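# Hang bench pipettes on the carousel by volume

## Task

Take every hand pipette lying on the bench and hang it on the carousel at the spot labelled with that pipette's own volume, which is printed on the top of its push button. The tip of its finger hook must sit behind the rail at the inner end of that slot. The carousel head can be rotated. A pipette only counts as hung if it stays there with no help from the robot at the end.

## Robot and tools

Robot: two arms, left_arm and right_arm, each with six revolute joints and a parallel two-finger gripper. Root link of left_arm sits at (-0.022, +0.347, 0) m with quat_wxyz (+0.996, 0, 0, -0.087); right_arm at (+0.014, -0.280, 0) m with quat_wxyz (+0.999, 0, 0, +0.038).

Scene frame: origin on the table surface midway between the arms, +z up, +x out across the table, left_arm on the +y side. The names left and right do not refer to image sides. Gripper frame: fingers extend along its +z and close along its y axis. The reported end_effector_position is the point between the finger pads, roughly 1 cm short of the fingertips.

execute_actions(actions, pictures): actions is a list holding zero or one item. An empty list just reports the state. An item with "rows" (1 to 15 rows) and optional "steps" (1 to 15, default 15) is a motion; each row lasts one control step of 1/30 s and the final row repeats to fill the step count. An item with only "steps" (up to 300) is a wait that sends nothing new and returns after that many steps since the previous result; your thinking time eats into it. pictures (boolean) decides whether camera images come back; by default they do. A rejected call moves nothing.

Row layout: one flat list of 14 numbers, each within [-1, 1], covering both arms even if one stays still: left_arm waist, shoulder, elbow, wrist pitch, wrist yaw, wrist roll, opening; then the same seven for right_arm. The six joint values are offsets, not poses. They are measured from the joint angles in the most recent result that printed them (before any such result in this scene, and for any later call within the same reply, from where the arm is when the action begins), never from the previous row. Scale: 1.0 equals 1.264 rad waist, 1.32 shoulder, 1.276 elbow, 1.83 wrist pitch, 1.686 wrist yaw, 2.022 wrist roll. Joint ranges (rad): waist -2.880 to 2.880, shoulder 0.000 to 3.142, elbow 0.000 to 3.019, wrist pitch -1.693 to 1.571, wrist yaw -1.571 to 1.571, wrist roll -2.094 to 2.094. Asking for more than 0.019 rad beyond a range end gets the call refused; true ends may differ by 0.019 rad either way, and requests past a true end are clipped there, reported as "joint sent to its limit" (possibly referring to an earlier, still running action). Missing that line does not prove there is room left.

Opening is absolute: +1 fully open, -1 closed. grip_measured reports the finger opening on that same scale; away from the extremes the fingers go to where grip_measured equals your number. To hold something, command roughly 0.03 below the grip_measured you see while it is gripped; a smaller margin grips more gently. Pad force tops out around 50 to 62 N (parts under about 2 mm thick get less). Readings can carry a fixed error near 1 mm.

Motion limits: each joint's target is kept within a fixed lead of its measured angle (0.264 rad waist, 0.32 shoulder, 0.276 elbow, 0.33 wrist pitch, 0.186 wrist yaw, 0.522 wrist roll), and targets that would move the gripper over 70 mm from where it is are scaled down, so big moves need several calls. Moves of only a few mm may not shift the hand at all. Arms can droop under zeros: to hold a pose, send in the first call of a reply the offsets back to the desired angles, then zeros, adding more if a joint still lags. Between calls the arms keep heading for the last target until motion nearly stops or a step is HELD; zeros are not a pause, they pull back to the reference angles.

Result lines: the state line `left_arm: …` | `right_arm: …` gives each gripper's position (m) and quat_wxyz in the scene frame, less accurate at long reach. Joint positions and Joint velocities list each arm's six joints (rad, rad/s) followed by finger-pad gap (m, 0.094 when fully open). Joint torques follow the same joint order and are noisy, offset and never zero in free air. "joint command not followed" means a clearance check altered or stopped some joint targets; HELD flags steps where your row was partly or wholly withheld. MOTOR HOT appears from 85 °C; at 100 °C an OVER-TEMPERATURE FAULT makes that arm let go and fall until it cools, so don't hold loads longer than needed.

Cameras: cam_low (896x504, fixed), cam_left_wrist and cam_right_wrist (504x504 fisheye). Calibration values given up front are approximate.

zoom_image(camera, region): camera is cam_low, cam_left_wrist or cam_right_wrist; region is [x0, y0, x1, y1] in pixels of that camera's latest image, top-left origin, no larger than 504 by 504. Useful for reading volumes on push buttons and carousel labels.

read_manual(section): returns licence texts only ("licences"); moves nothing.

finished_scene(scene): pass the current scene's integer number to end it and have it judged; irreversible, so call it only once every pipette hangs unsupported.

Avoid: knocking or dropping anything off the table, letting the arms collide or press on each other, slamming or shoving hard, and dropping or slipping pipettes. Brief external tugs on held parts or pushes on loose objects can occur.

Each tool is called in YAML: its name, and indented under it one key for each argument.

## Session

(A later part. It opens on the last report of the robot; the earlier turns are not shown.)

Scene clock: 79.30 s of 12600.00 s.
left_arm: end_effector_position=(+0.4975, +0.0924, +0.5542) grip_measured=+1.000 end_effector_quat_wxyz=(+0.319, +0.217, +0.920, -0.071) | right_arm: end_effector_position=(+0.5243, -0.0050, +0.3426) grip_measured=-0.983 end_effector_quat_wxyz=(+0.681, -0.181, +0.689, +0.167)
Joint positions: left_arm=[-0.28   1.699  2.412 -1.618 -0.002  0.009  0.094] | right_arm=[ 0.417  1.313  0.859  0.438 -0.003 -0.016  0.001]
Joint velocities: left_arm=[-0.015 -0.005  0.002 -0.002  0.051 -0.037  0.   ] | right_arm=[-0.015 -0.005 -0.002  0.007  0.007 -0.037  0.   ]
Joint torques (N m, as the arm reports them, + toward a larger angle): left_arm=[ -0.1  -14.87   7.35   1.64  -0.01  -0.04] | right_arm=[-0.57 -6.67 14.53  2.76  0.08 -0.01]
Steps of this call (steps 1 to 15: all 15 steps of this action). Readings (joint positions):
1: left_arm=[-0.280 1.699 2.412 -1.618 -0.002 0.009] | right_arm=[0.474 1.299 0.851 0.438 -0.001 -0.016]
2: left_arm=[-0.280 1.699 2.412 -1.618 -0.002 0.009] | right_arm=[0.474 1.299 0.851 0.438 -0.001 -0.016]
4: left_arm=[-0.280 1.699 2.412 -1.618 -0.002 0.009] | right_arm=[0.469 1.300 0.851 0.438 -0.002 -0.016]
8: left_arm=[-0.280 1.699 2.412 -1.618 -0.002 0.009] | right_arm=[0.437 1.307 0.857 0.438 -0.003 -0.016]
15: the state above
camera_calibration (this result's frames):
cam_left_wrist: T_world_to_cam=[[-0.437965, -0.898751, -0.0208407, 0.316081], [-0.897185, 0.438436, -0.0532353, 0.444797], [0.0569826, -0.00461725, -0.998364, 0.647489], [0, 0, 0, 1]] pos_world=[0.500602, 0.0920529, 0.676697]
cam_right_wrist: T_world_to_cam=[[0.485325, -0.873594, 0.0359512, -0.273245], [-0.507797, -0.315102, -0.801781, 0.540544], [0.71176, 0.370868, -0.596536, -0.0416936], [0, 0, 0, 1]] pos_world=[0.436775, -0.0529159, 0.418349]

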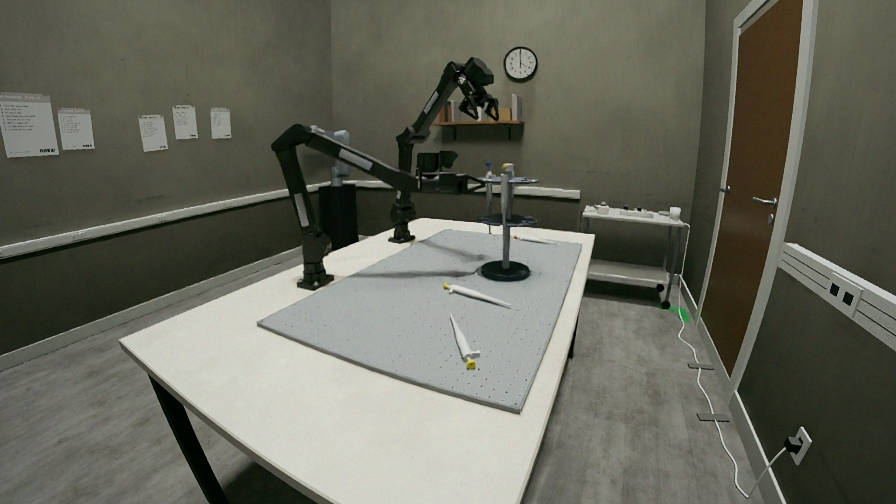

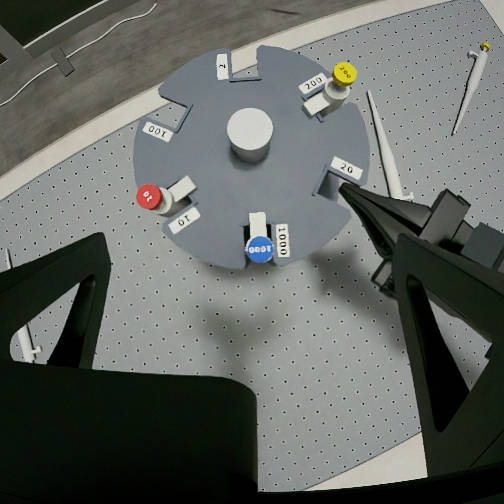

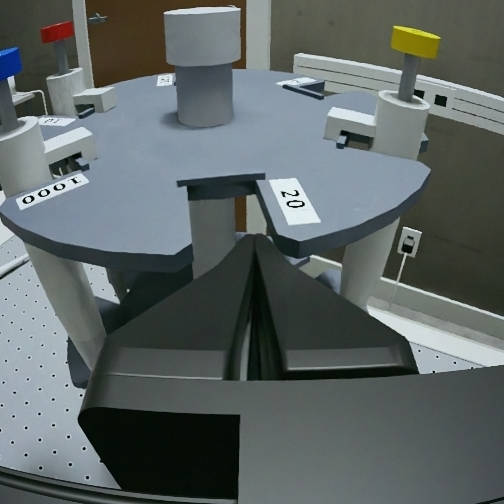

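execute_actions:
  actions:
    - {"rows":[[0,0,0,0,0,0,1,-0.015,0.005,0.035,0.012,-0.02,0,-1],[0,0,0,0,0,0,1,-0.027,0.01,0.04,0.012,-0.04,0,-1],[0,0,0,0,0,0,1,-0.039,0.015,0.045,0.013,-0.06,0,-1],[0,0,0,0,0,0,1,-0.051,0.02,0.05,0.013,-0.08,0,-1],[0,0,0,0,0,0,1,-0.063,0.025,0.055,0.014,-0.1,0,-1],[0,0,0,0,0,0,1,-0.075,0.03,0.06,0.014,-0.12,0,-1],[0,0,0,0,0,0,1,-0.087,0.035,0.065,0.015,-0.14,0,-1],[0,0,0,0,0,0,1,-0.099,0.04,0.07,0.015,-0.16,0,-1],[0,0,0,0,0,0,1,-0.111,0.045,0.075,0.016,-0.18,0,-1],[0,0,0,0,0,0,1,-0.12,0.05,0.08,0.016,-0.18,0,-1]]}
  pictures: false

execute_actions:
  actions:
    - {"steps":15}

Scene clock: 84.37 s of 12600.00 s.
left_arm: end_effector_position=(+0.4975, +0.0924, +0.5542) grip_measured=+1.000 end_effector_quat_wxyz=(+0.319, +0.217, +0.920, -0.071) | right_arm: end_effector_position=(+0.5555, -0.0327, +0.3447) grip_measured=-0.984 end_effector_quat_wxyz=(+0.669, -0.230, +0.672, +0.219)
Joint positions: left_arm=[-0.28   1.699  2.412 -1.618 -0.002  0.009  0.094] | right_arm=[ 0.266  1.369  0.913  0.447 -0.304 -0.016  0.001]
Joint velocities: left_arm=[-0.005  0.005 -0.017 -0.007  0.022  0.022  0.   ] | right_arm=[-0.073  0.015  0.007 -0.022  0.007 -0.037 -0.   ]
Joint torques (N m, as the arm reports them, + toward a larger angle): left_arm=[ -0.28 -14.71   7.33   1.64  -0.01  -0.04] | right_arm=[-0.35 -7.96 14.31  2.68 -0.09 -0.01]
Steps of this call (steps 1 to 15: the robot went on to your last target; steps 16 to 90: nothing new was sent; then 1.57 s passed at rest; steps 91 to 105: all 15 steps of this action). Readings (joint positions):
91: left_arm=[-0.280 1.699 2.412 -1.618 -0.002 0.009] | right_arm=[0.416 1.313 0.859 0.438 -0.017 -0.016]
92: left_arm=[-0.280 1.699 2.412 -1.618 -0.002 0.009] | right_arm=[0.414 1.313 0.859 0.438 -0.044 -0.016]
94: left_arm=[-0.280 1.699 2.412 -1.618 -0.002 0.009] | right_arm=[0.402 1.314 0.861 0.440 -0.109 -0.016]
98: left_arm=[-0.280 1.699 2.412 -1.618 -0.002 0.009] | right_arm=[0.346 1.335 0.885 0.444 -0.245 -0.016]
105: the state above

Scene clock: 84.87 s of 12600.00 s.
left_arm: end_effector_position=(+0.4975, +0.0924, +0.5542) grip_measured=+1.000 end_effector_quat_wxyz=(+0.319, +0.217, +0.920, -0.071) | right_arm: end_effector_position=(+0.5559, -0.0334, +0.3445) grip_measured=-0.984 end_effector_quat_wxyz=(+0.669, -0.229, +0.672, +0.219)
Joint positions: left_arm=[-0.28   1.699  2.412 -1.618 -0.002  0.009  0.094] | right_arm=[ 0.265  1.369  0.913  0.447 -0.303 -0.016  0.001]
Joint velocities: left_arm=[-0.005 -0.015 -0.032 -0.017 -0.037 -0.007  0.   ] | right_arm=[-0.005 -0.005 -0.012  0.007  0.007  0.007  0.001]
Joint torques (N m, as the arm reports them, + toward a larger angle): left_arm=[ -0.1  -14.86   7.34   1.62   0.01  -0.04] | right_arm=[-0.53 -7.94 14.3   2.8  -0.11 -0.01]
Steps of this call (steps 1 to 15: the robot went on to your last target). Readings (joint positions):
1: left_arm=[-0.280 1.699 2.412 -1.618 -0.002 0.009] | right_arm=[0.265 1.369 0.913 0.447 -0.304 -0.016]
2: left_arm=[-0.280 1.699 2.412 -1.618 -0.002 0.009] | right_arm=[0.265 1.369 0.913 0.447 -0.303 -0.016]
4: left_arm=[-0.280 1.699 2.412 -1.618 -0.002 0.009] | right_arm=[0.265 1.369 0.913 0.447 -0.303 -0.016]
8: left_arm=[-0.280 1.699 2.412 -1.618 -0.002 0.009] | right_arm=[0.265 1.369 0.913 0.447 -0.303 -0.016]
15: the state above
All arms were judged still, so your last target was given up. Only a new action makes them travel on or press farther. Fingers that are still opening or closing keep moving.
camera_calibration (this result's frames):
cam_left_wrist: T_world_to_cam=[[-0.437965, -0.898751, -0.0208407, 0.316081], [-0.897185, 0.438436, -0.0532353, 0.444797], [0.0569826, -0.00461725, -0.998364, 0.647489], [0, 0, 0, 1]] pos_world=[0.500602, 0.0920529, 0.676697]
cam_right_wrist: T_world_to_cam=[[0.608698, -0.792702, 0.0333228, -0.378403], [-0.452653, -0.381463, -0.805972, 0.517764], [0.651607, 0.47551, -0.591014, -0.0175361], [0, 0, 0, 1]] pos_world=[0.476127, -0.0941145, 0.419549]

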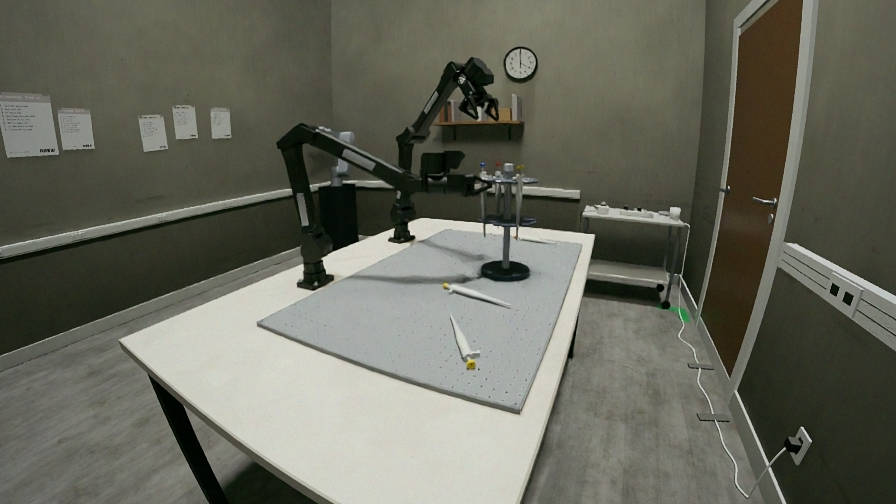

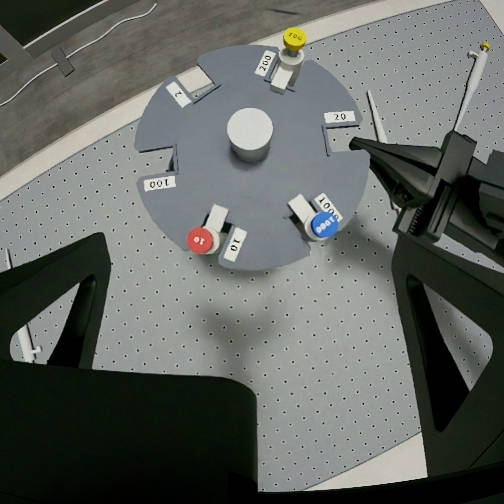

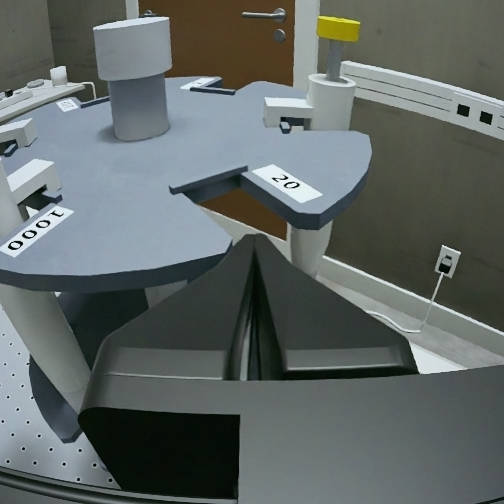

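execute_actions:
  actions:
    - {"rows":[[0,0,0,0,0,0,1,-0.03,-0.08,-0.04,0,0,0,-1]]}
  pictures: false

execute_actions:
  actions:
    - {"rows":[[0,0,0,0,0,0,1,-0.54,0,0.03,0,-0.083,0.31,-0.04]]}
  pictures: false

execute_actions:
  actions:
    - {"steps":25}
  pictures: false

Scene clock: 100.23 s of 12600.00 s.
left_arm: end_effector_position=(+0.4975, +0.0924, +0.5542) grip_measured=+1.000 end_effector_quat_wxyz=(+0.319, +0.217, +0.920, -0.071) | right_arm: end_effector_position=(+0.5296, -0.0597, +0.3662) grip_measured=-0.984 end_effector_quat_wxyz=(+0.687, -0.220, +0.660, +0.209)
Joint positions: left_arm=[-0.28   1.699  2.412 -1.618 -0.002  0.009  0.094] | right_arm=[ 0.236  1.261  0.847  0.447 -0.303 -0.016  0.001]
Joint velocities: left_arm=[-0.005 -0.015 -0.012  0.007 -0.022 -0.022  0.   ] | right_arm=[ 0.005 -0.005  0.002 -0.012  0.037 -0.095 -0.   ]
Joint torques (N m, as the arm reports them, + toward a larger angle): left_arm=[ -0.26 -14.72   7.31   1.67   0.    -0.03] | right_arm=[-1.7  -7.51 11.85  2.09 -0.01 -0.01]
Steps of this call (steps 1 to 90: nothing new was sent; then 11.87 s passed at rest; steps 91 to 105: all 15 steps of this action). Readings (joint positions):
91: left_arm=[-0.280 1.699 2.412 -1.618 -0.002 0.009] | right_arm=[0.263 1.363 0.907 0.447 -0.303 -0.016]
92: left_arm=[-0.280 1.699 2.412 -1.618 -0.002 0.009] | right_arm=[0.260 1.350 0.891 0.447 -0.303 -0.016]
94: left_arm=[-0.280 1.699 2.412 -1.618 -0.002 0.009] | right_arm=[0.251 1.311 0.858 0.447 -0.303 -0.016]
98: left_arm=[-0.280 1.699 2.412 -1.618 -0.002 0.009] | right_arm=[0.236 1.266 0.847 0.447 -0.303 -0.016]
105: the state above

Scene clock: 100.73 s of 12600.00 s.
left_arm: end_effector_position=(+0.4975, +0.0924, +0.5542) grip_measured=+1.000 end_effector_quat_wxyz=(+0.319, +0.217, +0.920, -0.071) | right_arm: end_effector_position=(+0.5602, -0.3772, +0.3659) grip_measured=-0.042 end_effector_quat_wxyz=(+0.685, +0.120, +0.686, +0.215)
Joint positions: left_arm=[-0.28   1.699  2.412 -1.618 -0.002  0.009  0.094] | right_arm=[-0.383  1.261  0.847  0.447 -0.438  0.492  0.045]
Joint velocities: left_arm=[-0.015 -0.005 -0.002 -0.012  0.066 -0.051  0.   ] | right_arm=[-1.353 -0.005 -0.002 -0.012 -0.066  0.667 -0.   ]
Joint torques (N m, as the arm reports them, + toward a larger angle): left_arm=[ -0.19 -14.82   7.35   1.61   0.01  -0.04] | right_arm=[ 0.83 -7.25 13.63  1.93 -0.19  0.07]
Steps of this call (steps 1 to 15: all 15 steps of this action). Readings (joint positions):
1: left_arm=[-0.280 1.699 2.412 -1.618 -0.002 0.009] | right_arm=[0.225 1.261 0.847 0.447 -0.347 0.028]
2: left_arm=[-0.280 1.699 2.412 -1.618 -0.002 0.009] | right_arm=[0.206 1.261 0.847 0.447 -0.382 0.083]
4: left_arm=[-0.280 1.699 2.412 -1.618 -0.002 0.009] | right_arm=[0.136 1.261 0.847 0.447 -0.416 0.184]
8: left_arm=[-0.280 1.699 2.412 -1.618 -0.002 0.009] | right_arm=[-0.044 1.261 0.847 0.447 -0.434 0.329]
15: the state above

Scene clock: 101.57 s of 12600.00 s.
left_arm: end_effector_position=(+0.4975, +0.0924, +0.5542) grip_measured=+1.000 end_effector_quat_wxyz=(+0.319, +0.217, +0.920, -0.071) | right_arm: end_effector_position=(+0.5517, -0.4160, +0.3659) grip_measured=-0.042 end_effector_quat_wxyz=(+0.681, +0.178, +0.673, +0.226)
Joint positions: left_arm=[-0.28   1.699  2.412 -1.618 -0.002  0.009  0.094] | right_arm=[-0.456  1.261  0.847  0.447 -0.441  0.594  0.045]
Joint velocities: left_arm=[-0.005 -0.015  0.007 -0.007 -0.051  0.022  0.   ] | right_arm=[ 0.005 -0.015 -0.017 -0.012 -0.037  0.095 -0.001]
Joint torques (N m, as the arm reports them, + toward a larger angle): left_arm=[ -0.26 -14.85   7.34   1.61   0.    -0.05] | right_arm=[ 0.49 -7.21 13.6   1.9  -0.08  0.14]
Steps of this call (steps 1 to 25: the robot went on to your last target). Readings (joint positions):
1: left_arm=[-0.280 1.699 2.412 -1.618 -0.002 0.009] | right_arm=[-0.424 1.261 0.847 0.447 -0.438 0.513]
2: left_arm=[-0.280 1.699 2.412 -1.618 -0.002 0.009] | right_arm=[-0.455 1.261 0.847 0.447 -0.438 0.530]
4: left_arm=[-0.280 1.699 2.412 -1.618 -0.002 0.009] | right_arm=[-0.483 1.261 0.847 0.447 -0.438 0.554]
8: left_arm=[-0.280 1.699 2.412 -1.618 -0.002 0.009] | right_arm=[-0.469 1.261 0.847 0.447 -0.440 0.578]
25: the state above

Deltas: q2 +.694, q3 +.673(+.03), q4 −1.295.

execute_actions:
  actions:
    - {"rows":[[0,0,0,0,0,0,1,0,0.52,0.55,-0.7,0,0.006,-0.04]]}
  pictures: false

execute_actions:
  actions:
    - {"steps":30}

Scene clock: 103.93 s of 12600.00 s.
left_arm: end_effector_position=(+0.4975, +0.0924, +0.5542) grip_measured=+1.000 end_effector_quat_wxyz=(+0.319, +0.217, +0.920, -0.071) | right_arm: end_effector_position=(+0.6898, -0.4710, +0.1062) grip_measured=-0.042 end_effector_quat_wxyz=(+0.257, +0.381, +0.855, +0.239)
Joint positions: left_arm=[-0.28   1.699  2.412 -1.618 -0.002  0.009  0.094] | right_arm=[-0.456  1.95   1.519 -0.554 -0.441  0.594  0.045]
Joint velocities: left_arm=[-0.024 -0.015  0.012  0.012  0.007 -0.022  0.   ] | right_arm=[-0.015  0.835  0.52  -2.957 -0.022 -0.037 -0.001]
Joint torques (N m, as the arm reports them, + toward a larger angle): left_arm=[ -0.1  -14.79   7.34   1.64   0.    -0.02] | right_arm=[ -0.78 -20.29   9.11   1.09  -0.18   0.03]
Steps of this call (steps 1 to 15: the robot went on to your last target; steps 16 to 56: nothing new was sent; steps 57 to 71: all 15 steps of this action). Readings (joint positions):
57: left_arm=[-0.280 1.699 2.412 -1.618 -0.002 0.009] | right_arm=[-0.456 1.271 0.860 0.415 -0.442 0.594]
58: left_arm=[-0.280 1.699 2.412 -1.618 -0.002 0.009] | right_arm=[-0.456 1.294 0.893 0.359 -0.442 0.594]
60: left_arm=[-0.280 1.699 2.412 -1.618 -0.002 0.009] | right_arm=[-0.456 1.376 0.980 0.251 -0.442 0.594]
64: left_arm=[-0.280 1.699 2.412 -1.618 -0.002 0.009] | right_arm=[-0.456 1.580 1.164 0.033 -0.442 0.594]
71: the state above

Scene clock: 104.93 s of 12600.00 s.
left_arm: end_effector_position=(+0.4975, +0.0924, +0.5542) grip_measured=+1.000 end_effector_quat_wxyz=(+0.319, +0.217, +0.920, -0.071) | right_arm: end_effector_position=(+0.6358, -0.4500, +0.0707) grip_measured=-0.042 end_effector_quat_wxyz=(+0.122, +0.422, +0.868, +0.232)
Joint positions: left_arm=[-0.28   1.699  2.412 -1.618 -0.002  0.009  0.094] | right_arm=[-0.457  1.961  1.514 -0.824 -0.443  0.594  0.045]
Joint velocities: left_arm=[-0.005 -0.005 -0.012  0.017  0.066 -0.007  0.   ] | right_arm=[-0.015 -0.015 -0.022 -0.012  0.066  0.037 -0.   ]
Joint torques (N m, as the arm reports them, + toward a larger angle): left_arm=[ -0.2  -14.99   7.35   1.61  -0.01  -0.05] | right_arm=[ -0.67 -16.22  12.35   0.55  -0.13   0.07]
Steps of this call (steps 1 to 30: the robot went on to your last target). Readings (joint positions):
1: left_arm=[-0.280 1.699 2.412 -1.618 -0.002 0.009] | right_arm=[-0.456 1.971 1.525 -0.647 -0.441 0.594]
2: left_arm=[-0.280 1.699 2.412 -1.618 -0.002 0.009] | right_arm=[-0.456 1.982 1.521 -0.721 -0.441 0.594]
4: left_arm=[-0.280 1.699 2.412 -1.618 -0.002 0.009] | right_arm=[-0.456 1.992 1.511 -0.791 -0.444 0.594]
8: left_arm=[-0.280 1.699 2.412 -1.618 -0.002 0.009] | right_arm=[-0.457 1.970 1.514 -0.820 -0.443 0.594]
30: the state above
All arms were judged still, so your last target was given up. Only a new action makes them travel on or press farther. Fingers that are still opening or closing keep moving.
camera_calibration (this result's frames):
cam_left_wrist: T_world_to_cam=[[-0.437965, -0.898751, -0.0208407, 0.316081], [-0.897185, 0.438436, -0.0532353, 0.444797], [0.0569826, -0.00461725, -0.998364, 0.647489], [0, 0, 0, 1]] pos_world=[0.500602, 0.0920529, 0.676697]
cam_right_wrist: T_world_to_cam=[[-0.660015, -0.548829, -0.512999, 0.20688], [-0.750636, 0.454127, 0.47991, 0.648915], [-0.0304221, 0.701823, -0.711701, 0.510729], [0, 0, 0, 1]] pos_world=[0.63918, -0.53959, 0.158195]

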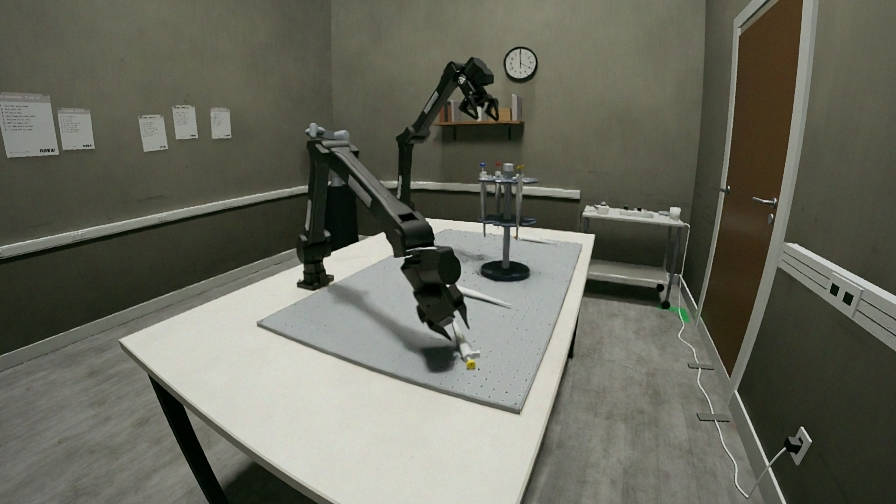

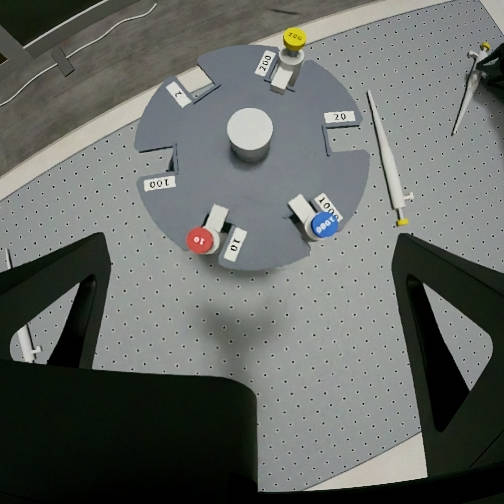

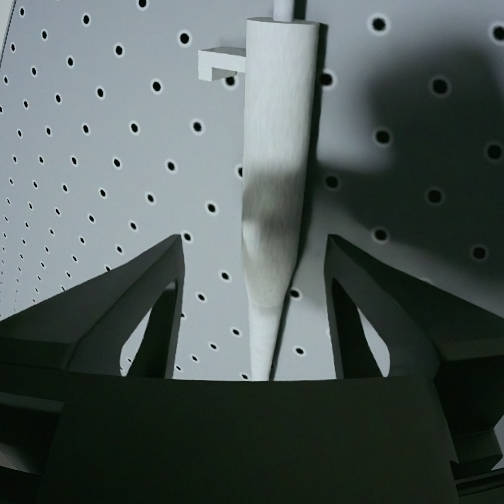

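execute_actions:
  actions:
    - {"rows":[[0,0,0,0,0,0,1,0.03,0.03,0.022,0.025,0,0.02,-0.04],[0,0,0,0,0,0,1,0.03,0.03,0.022,0.025,0,0.02,-0.04],[0,0,0,0,0,0,1,0.03,0.03,0.022,0.025,0,0.02,-0.04],[0,0,0,0,0,0,1,0.03,0.04,0.022,0.03,0,0.02,-0.04],[0,0,0,0,0,0,1,0.03,0.052,0.022,0.042,0,0.02,-0.04]]}
  pictures: false

execute_actions:
  actions:
    - {"steps":15}

Scene clock: 110.77 s of 12600.00 s.
left_arm: end_effector_position=(+0.4975, +0.0924, +0.5542) grip_measured=+1.000 end_effector_quat_wxyz=(+0.319, +0.217, +0.920, -0.071) | right_arm: end_effector_position=(+0.6528, -0.4384, +0.0511) grip_measured=-0.042 end_effector_quat_wxyz=(+0.130, +0.417, +0.868, +0.236)
Joint positions: left_arm=[-0.28   1.699  2.412 -1.618 -0.002  0.009  0.094] | right_arm=[-0.431  2.004  1.52  -0.758 -0.444  0.617  0.045]
Joint velocities: left_arm=[-0.005 -0.015 -0.007 -0.007 -0.081  0.037  0.   ] | right_arm=[-0.015 -0.005 -0.007 -0.002 -0.095 -0.037 -0.   ]
Joint torques (N m, as the arm reports them, + toward a larger angle): left_arm=[ -0.09 -14.8    7.37   1.65   0.01  -0.03] | right_arm=[  0.19 -13.67  10.98   1.45  -0.14   0.11]
Steps of this call (steps 1 to 90: nothing new was sent; then 2.33 s passed at rest; steps 91 to 105: all 15 steps of this action). Readings (joint positions):
91: left_arm=[-0.280 1.699 2.412 -1.618 -0.002 0.009] | right_arm=[-0.456 1.962 1.514 -0.819 -0.443 0.598]
92: left_arm=[-0.280 1.699 2.412 -1.618 -0.002 0.009] | right_arm=[-0.454 1.964 1.514 -0.809 -0.443 0.602]
94: left_arm=[-0.280 1.699 2.412 -1.618 -0.002 0.009] | right_arm=[-0.448 1.971 1.514 -0.796 -0.443 0.607]
98: left_arm=[-0.280 1.699 2.412 -1.618 -0.002 0.009] | right_arm=[-0.433 2.000 1.514 -0.765 -0.443 0.613]
105: the state above

Scene clock: 111.27 s of 12600.00 s.
left_arm: end_effector_position=(+0.4975, +0.0924, +0.5542) grip_measured=+1.000 end_effector_quat_wxyz=(+0.319, +0.217, +0.920, -0.071) | right_arm: end_effector_position=(+0.6528, -0.4384, +0.0511) grip_measured=-0.042 end_effector_quat_wxyz=(+0.130, +0.417, +0.868, +0.236)
Joint positions: left_arm=[-0.28   1.699  2.412 -1.618 -0.002  0.009  0.094] | right_arm=[-0.431  2.004  1.52  -0.758 -0.444  0.617  0.045]
Joint velocities: left_arm=[-0.005  0.005 -0.012 -0.007 -0.037 -0.051  0.   ] | right_arm=[-0.005 -0.015 -0.007 -0.007 -0.037 -0.022  0.   ]
Joint torques (N m, as the arm reports them, + toward a larger angle): left_arm=[ -0.04 -14.87   7.36   1.62   0.01  -0.04] | right_arm=[  0.33 -13.85  10.98   1.37  -0.18   0.1 ]
Steps of this call (steps 1 to 15: the robot went on to your last target). Readings (joint positions):
1: left_arm=[-0.280 1.699 2.412 -1.618 -0.002 0.009] | right_arm=[-0.431 2.004 1.520 -0.758 -0.444 0.617]
2: left_arm=[-0.280 1.699 2.412 -1.618 -0.002 0.009] | right_arm=[-0.431 2.004 1.520 -0.758 -0.444 0.617]
4: left_arm=[-0.280 1.699 2.412 -1.618 -0.002 0.009] | right_arm=[-0.431 2.004 1.520 -0.758 -0.444 0.617]
8: left_arm=[-0.280 1.699 2.412 -1.618 -0.002 0.009] | right_arm=[-0.431 2.004 1.520 -0.758 -0.444 0.617]
15: the state above
All arms were judged still, so your last target was given up. Only a new action makes them travel on or press farther. Fingers that are still opening or closing keep moving.
camera_calibration (this result's frames):
cam_left_wrist: T_world_to_cam=[[-0.437965, -0.898751, -0.0208407, 0.316081], [-0.897185, 0.438436, -0.0532353, 0.444797], [0.0569826, -0.00461725, -0.998364, 0.647489], [0, 0, 0, 1]] pos_world=[0.500602, 0.0920529, 0.676697]
cam_right_wrist: T_world_to_cam=[[-0.646281, -0.552615, -0.526248, 0.204433], [-0.762834, 0.449653, 0.464647, 0.672647], [-0.0201418, 0.701732, -0.712156, 0.482398], [0, 0, 0, 1]] pos_world=[0.654955, -0.528, 0.138582]

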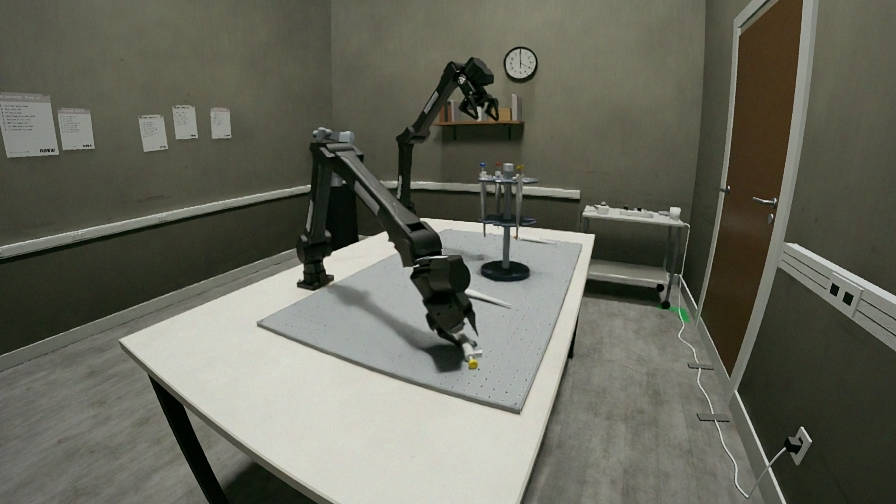

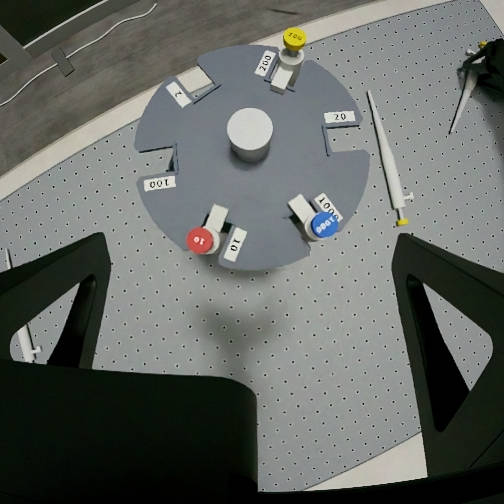

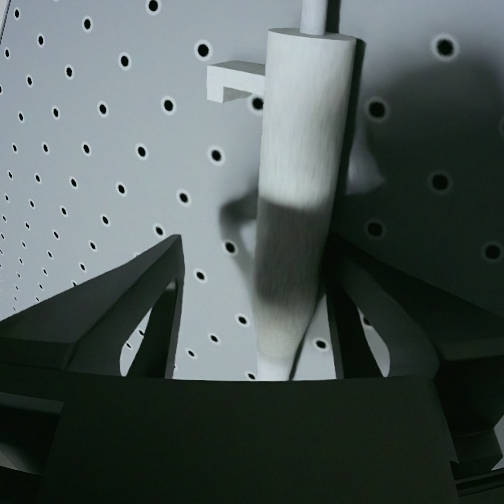

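execute_actions:
  actions:
    - {"rows":[[0,0,0,0,0,0,1,0,-0.02,0.02,0,0,0,-0.04],[0,0,0,0,0,0,1,0,-0.02,0.02,0,0,0,-0.04],[0,0,0,0,0,0,1,0,-0.02,0.02,0,0,0,-0.04],[0,0,0,0,0,0,1,0,-0.02,0.02,0,0,0,-0.04],[0,0,0,0,0,0,1,-0.022,-0.02,0.02,-0.02,0,0,-0.04]]}
  pictures: false

execute_actions:
  actions:
    - {"rows":[[0,0,0,0,0,0,1,0,0.012,0.02,0,0,0,-0.04]]}

Scene clock: 116.23 s of 12600.00 s.
left_arm: end_effector_position=(+0.4975, +0.0924, +0.5542) grip_measured=+1.000 end_effector_quat_wxyz=(+0.319, +0.217, +0.920, -0.071) | right_arm: end_effector_position=(+0.6453, -0.4463, +0.0512) grip_measured=-0.042 end_effector_quat_wxyz=(+0.121, +0.427, +0.865, +0.234)
Joint positions: left_arm=[-0.28   1.699  2.412 -1.618 -0.002  0.009  0.094] | right_arm=[-0.447  2.001  1.52  -0.784 -0.444  0.617  0.045]
Joint velocities: left_arm=[-0.015 -0.005  0.002  0.017 -0.007  0.095  0.   ] | right_arm=[-0.015 -0.024 -0.022  0.002 -0.051 -0.037 -0.   ]
Joint torques (N m, as the arm reports them, + toward a larger angle): left_arm=[  0.04 -14.83   7.34   1.66   0.    -0.03] | right_arm=[ -1.64 -17.2   11.26   0.35  -0.18  -0.05]
Steps of this call (steps 1 to 90: nothing new was sent; then 1.47 s passed at rest; steps 91 to 105: all 15 steps of this action). Readings (joint positions):
91: left_arm=[-0.280 1.699 2.412 -1.618 -0.002 0.009] | right_arm=[-0.431 2.003 1.520 -0.758 -0.444 0.617]
92: left_arm=[-0.280 1.699 2.412 -1.618 -0.002 0.009] | right_arm=[-0.431 2.003 1.520 -0.758 -0.444 0.617]
94: left_arm=[-0.280 1.699 2.412 -1.618 -0.002 0.009] | right_arm=[-0.431 2.002 1.520 -0.758 -0.444 0.617]
98: left_arm=[-0.280 1.699 2.412 -1.618 -0.002 0.009] | right_arm=[-0.436 2.001 1.520 -0.779 -0.444 0.617]
105: the state above

Scene clock: 116.73 s of 12600.00 s.
left_arm: end_effector_position=(+0.4975, +0.0924, +0.5542) grip_measured=+1.000 end_effector_quat_wxyz=(+0.319, +0.217, +0.920, -0.071) | right_arm: end_effector_position=(+0.6453, -0.4463, +0.0512) grip_measured=-0.042 end_effector_quat_wxyz=(+0.121, +0.427, +0.865, +0.234)
Joint positions: left_arm=[-0.28   1.699  2.412 -1.618 -0.002  0.009  0.094] | right_arm=[-0.447  2.001  1.52  -0.784 -0.444  0.617  0.045]
Joint velocities: left_arm=[ 0.005 -0.005  0.002 -0.002  0.037  0.022  0.   ] | right_arm=[-0.024 -0.015 -0.002 -0.007 -0.007 -0.022 -0.001]
Joint torques (N m, as the arm reports them, + toward a larger angle): left_arm=[ -0.08 -14.74   7.35   1.63   0.01  -0.04] | right_arm=[ -0.5  -14.51  11.26   0.86  -0.19  -0.05]
Steps of this call (steps 1 to 15: all 15 steps of this action). Readings (joint positions):
1: left_arm=[-0.280 1.699 2.412 -1.618 -0.002 0.009] | right_arm=[-0.447 2.001 1.520 -0.784 -0.444 0.617]
2: left_arm=[-0.280 1.699 2.412 -1.618 -0.002 0.009] | right_arm=[-0.447 2.001 1.520 -0.784 -0.444 0.617]
4: left_arm=[-0.280 1.699 2.412 -1.618 -0.002 0.009] | right_arm=[-0.447 2.001 1.520 -0.784 -0.444 0.617]
8: left_arm=[-0.280 1.699 2.412 -1.618 -0.002 0.009] | right_arm=[-0.447 2.001 1.520 -0.784 -0.444 0.617]
15: the state above
camera_calibration (this result's frames):
cam_left_wrist: T_world_to_cam=[[-0.437965, -0.898751, -0.0208407, 0.316081], [-0.897185, 0.438436, -0.0532353, 0.444797], [0.0569826, -0.00461725, -0.998364, 0.647489], [0, 0, 0, 1]] pos_world=[0.500602, 0.0920529, 0.676697]
cam_right_wrist: T_world_to_cam=[[-0.665843, -0.538025, -0.516897, 0.213838], [-0.745697, 0.457351, 0.484527, 0.66176], [-0.0242847, 0.708067, -0.705728, 0.493077], [0, 0, 0, 1]] pos_world=[0.647829, -0.536738, 0.137869]

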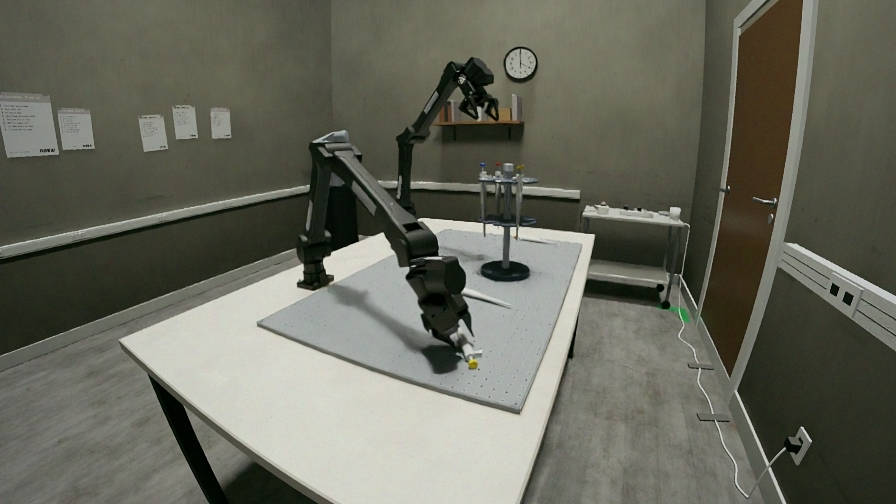

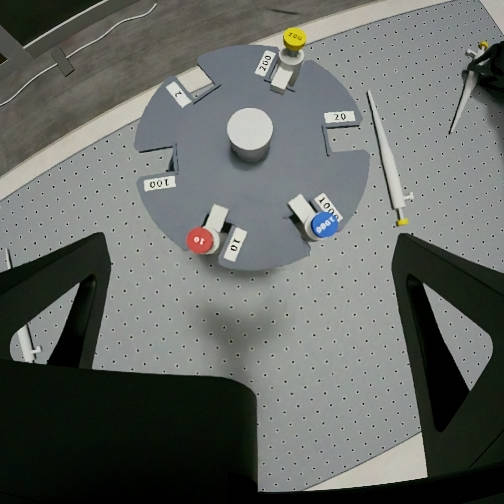

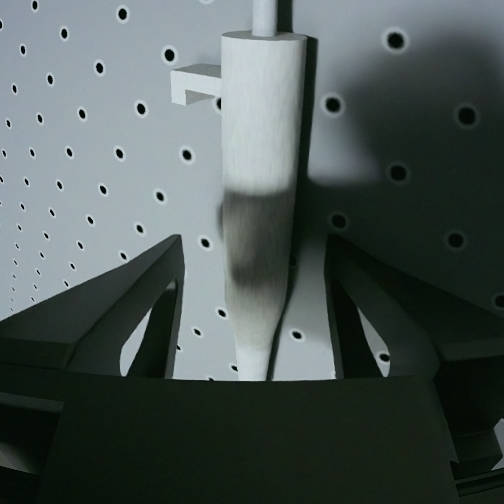

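execute_actions:
  actions:
    - {"rows":[[0,0,0,0,0,0,1,0.018,0.045,0.02,0.02,0,0,-0.04]]}
  pictures: false

execute_actions:
  actions:
    - {"steps":10}

Scene clock: 119.33 s of 12600.00 s.
left_arm: end_effector_position=(+0.4975, +0.0924, +0.5542) grip_measured=+1.000 end_effector_quat_wxyz=(+0.319, +0.217, +0.920, -0.071) | right_arm: end_effector_position=(+0.6500, -0.4463, +0.0502) grip_measured=-0.042 end_effector_quat_wxyz=(+0.128, +0.424, +0.865, +0.236)
Joint positions: left_arm=[-0.28   1.699  2.412 -1.618 -0.002  0.009  0.094] | right_arm=[-0.445  2.006  1.521 -0.764 -0.446  0.617  0.045]
Joint velocities: left_arm=[ 0.005 -0.005  0.012 -0.012 -0.051 -0.007  0.   ] | right_arm=[-0.005 -0.005 -0.007 -0.012 -0.051  0.022 -0.   ]
Joint torques (N m, as the arm reports them, + toward a larger angle): left_arm=[ -0.06 -14.8    7.36   1.58  -0.01  -0.03] | right_arm=[  0.89 -11.9   11.17   1.6   -0.13  -0.05]
Steps of this call (steps 1 to 15: the robot went on to your last target; steps 16 to 63: nothing new was sent; steps 64 to 78: all 15 steps of this action). Readings (joint positions):
64: left_arm=[-0.280 1.699 2.412 -1.618 -0.002 0.009] | right_arm=[-0.446 2.003 1.520 -0.781 -0.445 0.617]
65: left_arm=[-0.280 1.699 2.412 -1.618 -0.002 0.009] | right_arm=[-0.446 2.005 1.521 -0.775 -0.446 0.617]
67: left_arm=[-0.280 1.699 2.412 -1.618 -0.002 0.009] | right_arm=[-0.445 2.005 1.521 -0.767 -0.446 0.617]
71: left_arm=[-0.280 1.699 2.412 -1.618 -0.002 0.009] | right_arm=[-0.445 2.006 1.521 -0.764 -0.446 0.617]
78: the state above

Scene clock: 119.67 s of 12600.00 s.
left_arm: end_effector_position=(+0.4975, +0.0924, +0.5542) grip_measured=+1.000 end_effector_quat_wxyz=(+0.319, +0.217, +0.920, -0.071) | right_arm: end_effector_position=(+0.6500, -0.4463, +0.0502) grip_measured=-0.042 end_effector_quat_wxyz=(+0.128, +0.424, +0.865, +0.236)
Joint positions: left_arm=[-0.28   1.699  2.412 -1.618 -0.002  0.009  0.094] | right_arm=[-0.445  2.006  1.521 -0.764 -0.446  0.617  0.045]
Joint velocities: left_arm=[-0.015 -0.005  0.007  0.017  0.037  0.007  0.   ] | right_arm=[-0.005 -0.005 -0.012 -0.007  0.007 -0.022  0.   ]
Joint torques (N m, as the arm reports them, + toward a larger angle): left_arm=[ -0.22 -14.69   7.34   1.62   0.    -0.04] | right_arm=[  0.92 -11.9   11.17   1.6   -0.13  -0.05]
Steps of this call (steps 1 to 10: the robot went on to your last target). Readings (joint positions):
1: left_arm=[-0.280 1.699 2.412 -1.618 -0.002 0.009] | right_arm=[-0.445 2.006 1.521 -0.764 -0.446 0.617]
2: left_arm=[-0.280 1.699 2.412 -1.618 -0.002 0.009] | right_arm=[-0.445 2.006 1.521 -0.764 -0.446 0.617]
4: left_arm=[-0.280 1.699 2.412 -1.618 -0.002 0.009] | right_arm=[-0.445 2.006 1.521 -0.764 -0.446 0.617]
8: left_arm=[-0.280 1.699 2.412 -1.618 -0.002 0.009] | right_arm=[-0.445 2.006 1.521 -0.764 -0.446 0.617]
10: the state above
camera_calibration (this result's frames):
cam_left_wrist: T_world_to_cam=[[-0.437965, -0.898751, -0.0208407, 0.316081], [-0.897185, 0.438436, -0.0532353, 0.444797], [0.0569826, -0.00461725, -0.998364, 0.647489], [0, 0, 0, 1]] pos_world=[0.500602, 0.0920529, 0.676697]
cam_right_wrist: T_world_to_cam=[[-0.655788, -0.5422, -0.52532, 0.208585], [-0.7548, 0.457272, 0.470296, 0.672315], [-0.0147803, 0.704926, -0.709126, 0.485068], [0, 0, 0, 1]] pos_world=[0.651421, -0.536273, 0.137361]

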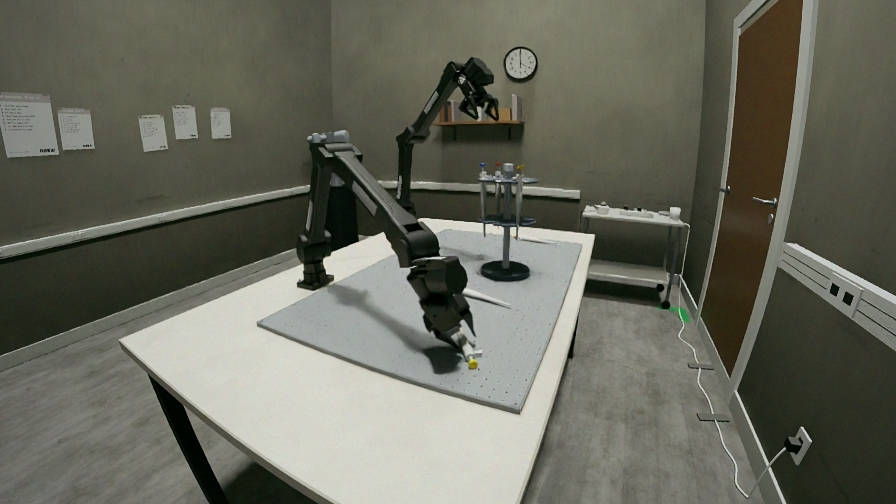

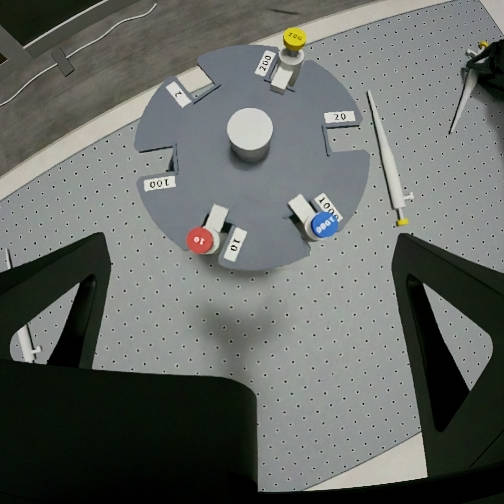

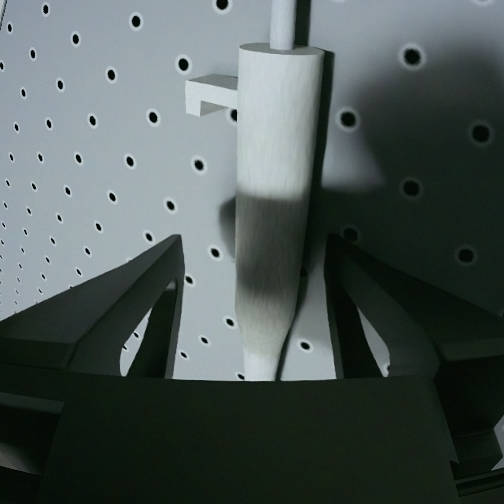

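execute_actions:
  actions:
    - {"rows":[[0,0,0,0,0,0,1,0,0.035,0.02,0,0,0,-0.1],[0,0,0,0,0,0,1,0,0.035,0.02,0,0,0,-0.16],[0,0,0,0,0,0,1,0,0.035,0.02,0,0,0,-0.22],[0,0,0,0,0,0,1,0,0.035,0.02,0,0,0,-0.28],[0,0,0,0,0,0,1,0,0.035,0.02,0,0,0,-0.34],[0,0,0,0,0,0,1,0,0.035,0.02,0,0,0,-0.38]]}

Scene clock: 123.60 s of 12600.00 s.
left_arm: end_effector_position=(+0.4975, +0.0924, +0.5542) grip_measured=+1.000 end_effector_quat_wxyz=(+0.319, +0.217, +0.920, -0.071) | right_arm: end_effector_position=(+0.6496, -0.4461, +0.0469) grip_measured=-0.377 end_effector_quat_wxyz=(+0.126, +0.424, +0.865, +0.236)
Joint positions: left_arm=[-0.28   1.699  2.412 -1.618 -0.002  0.009  0.094] | right_arm=[-0.445  2.011  1.521 -0.764 -0.446  0.617  0.029]
Joint velocities: left_arm=[-0.005 -0.015 -0.017 -0.007 -0.007  0.007  0.   ] | right_arm=[-0.005 -0.015 -0.002 -0.017 -0.051 -0.007 -0.   ]
Joint torques (N m, as the arm reports them, + toward a larger angle): left_arm=[ -0.14 -14.93   7.35   1.61   0.    -0.03] | right_arm=[ -0.62 -12.9   11.24   0.89  -0.2   -0.05]
Steps of this call (steps 1 to 15: the robot went on to your last target; steps 16 to 90: nothing new was sent; then 0.43 s passed at rest; steps 91 to 105: all 15 steps of this action). Readings (joint positions):
91: left_arm=[-0.280 1.699 2.412 -1.618 -0.002 0.009] | right_arm=[-0.445 2.006 1.521 -0.764 -0.446 0.617]
92: left_arm=[-0.280 1.699 2.412 -1.618 -0.002 0.009] | right_arm=[-0.445 2.006 1.521 -0.764 -0.446 0.617]
94: left_arm=[-0.280 1.699 2.412 -1.618 -0.002 0.009] | right_arm=[-0.445 2.009 1.521 -0.764 -0.446 0.617]
98: left_arm=[-0.280 1.699 2.412 -1.618 -0.002 0.009] | right_arm=[-0.445 2.011 1.521 -0.764 -0.446 0.617]
105: the state above
camera_calibration (this result's frames):
cam_left_wrist: T_world_to_cam=[[-0.437965, -0.898751, -0.0208407, 0.316081], [-0.897185, 0.438436, -0.0532353, 0.444797], [0.0569826, -0.00461725, -0.998364, 0.647489], [0, 0, 0, 1]] pos_world=[0.500602, 0.0920529, 0.676697]
cam_right_wrist: T_world_to_cam=[[-0.658401, -0.541193, -0.523085, 0.208672], [-0.752445, 0.456365, 0.474929, 0.671369], [-0.0183108, 0.706286, -0.707689, 0.485392], [0, 0, 0, 1]] pos_world=[0.651446, -0.536283, 0.133807]

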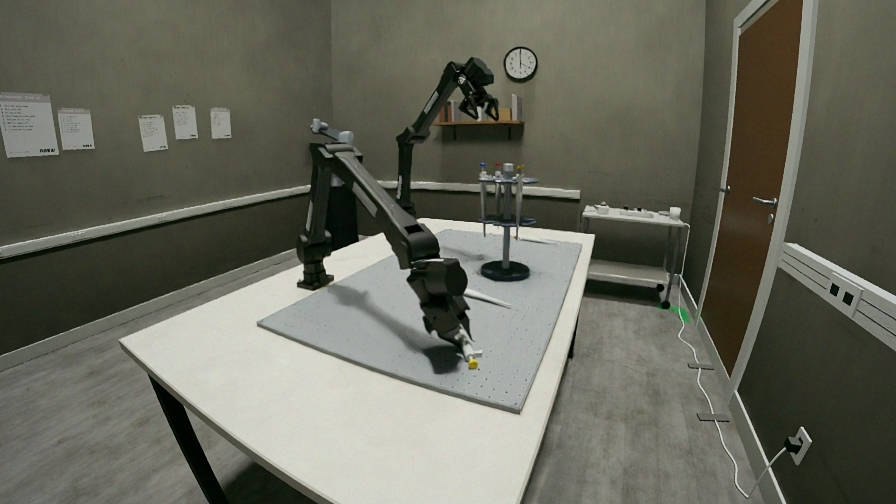

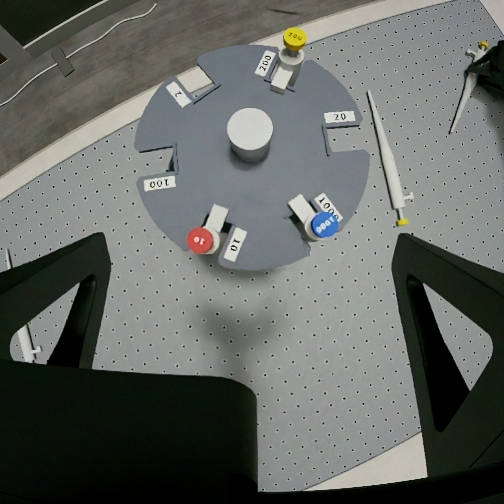

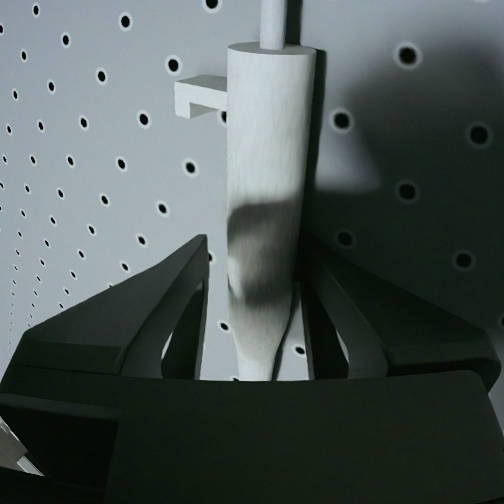

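execute_actions:
  actions:
    - {"rows":[[0,0,0,0,0,0,1,0,0.04,0.02,0,0,0,-0.42],[0,0,0,0,0,0,1,0,0.04,0.02,0,0,0,-0.46],[0,0,0,0,0,0,1,0,0.04,0.02,0,0,0,-0.5],[0,0,0,0,0,0,1,0,0.04,0.02,0,0,0,-0.54],[0,0,0,0,0,0,1,0,0.04,0.02,0,0,0,-0.58],[0,0,0,0,0,0,1,0,0.04,0.02,0,0,0,-0.62]]}

Scene clock: 125.67 s of 12600.00 s.
left_arm: end_effector_position=(+0.4975, +0.0924, +0.5542) grip_measured=+1.000 end_effector_quat_wxyz=(+0.319, +0.217, +0.920, -0.071) | right_arm: end_effector_position=(+0.6496, -0.4459, +0.0446) grip_measured=-0.573 end_effector_quat_wxyz=(+0.124, +0.425, +0.865, +0.237)
Joint positions: left_arm=[-0.28   1.699  2.412 -1.618 -0.002  0.009  0.094] | right_arm=[-0.445  2.015  1.522 -0.764 -0.448  0.617  0.02 ]
Joint velocities: left_arm=[ 0.005  0.005  0.022 -0.012 -0.022 -0.022  0.   ] | right_arm=[-0.005 -0.015 -0.022 -0.007 -0.022 -0.022 -0.001]
Joint torques (N m, as the arm reports them, + toward a larger angle): left_arm=[ -0.19 -14.96   7.35   1.59   0.01  -0.03] | right_arm=[ -0.61 -12.4   11.17   0.87  -0.15  -0.05]
Steps of this call (steps 1 to 15: the robot went on to your last target; steps 16 to 47: nothing new was sent; steps 48 to 62: all 15 steps of this action). Readings (joint positions):
48: left_arm=[-0.280 1.699 2.412 -1.618 -0.002 0.009] | right_arm=[-0.445 2.012 1.521 -0.764 -0.446 0.617]
49: left_arm=[-0.280 1.699 2.412 -1.618 -0.002 0.009] | right_arm=[-0.445 2.013 1.522 -0.764 -0.447 0.617]
51: left_arm=[-0.280 1.699 2.412 -1.618 -0.002 0.009] | right_arm=[-0.445 2.014 1.522 -0.764 -0.447 0.617]
55: left_arm=[-0.280 1.699 2.412 -1.618 -0.002 0.009] | right_arm=[-0.445 2.015 1.522 -0.764 -0.448 0.617]
62: the state above
camera_calibration (this result's frames):
cam_left_wrist: T_world_to_cam=[[-0.437965, -0.898751, -0.0208407, 0.316081], [-0.897185, 0.438436, -0.0532353, 0.444797], [0.0569826, -0.00461725, -0.998364, 0.647489], [0, 0, 0, 1]] pos_world=[0.500602, 0.0920529, 0.676697]
cam_right_wrist: T_world_to_cam=[[-0.659547, -0.540153, -0.522717, 0.208836], [-0.751382, 0.454776, 0.478125, 0.670774], [-0.0205418, 0.708106, -0.705807, 0.485812], [0, 0, 0, 1]] pos_world=[0.651725, -0.536254, 0.131338]

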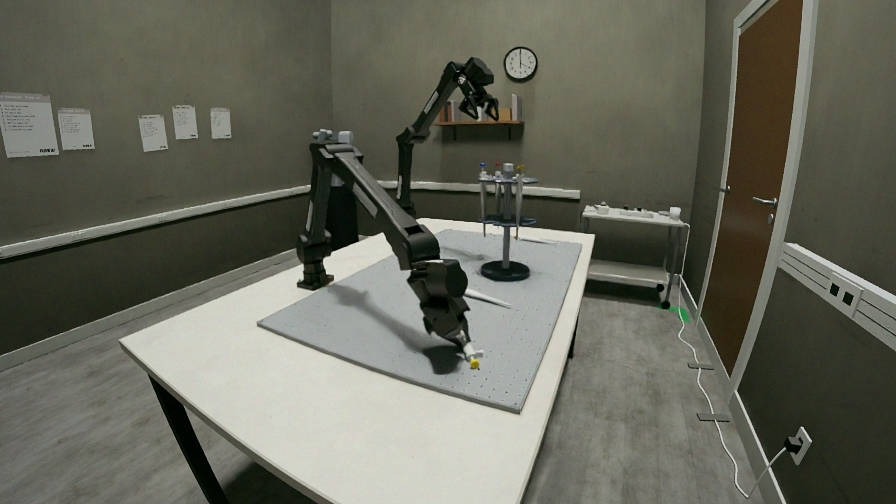

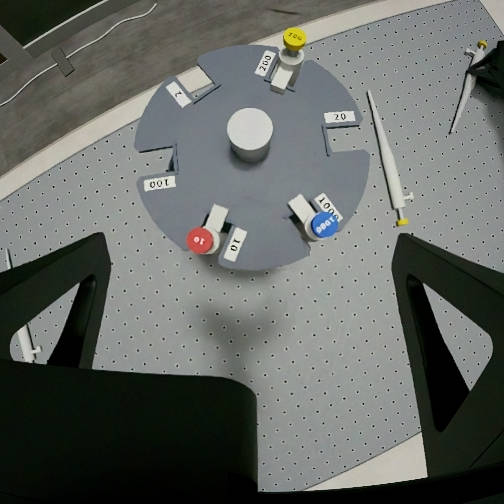

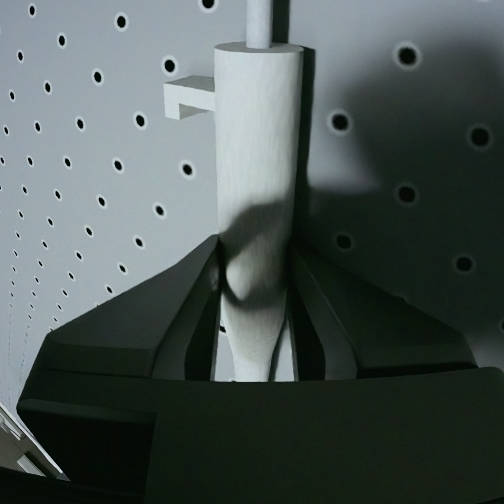

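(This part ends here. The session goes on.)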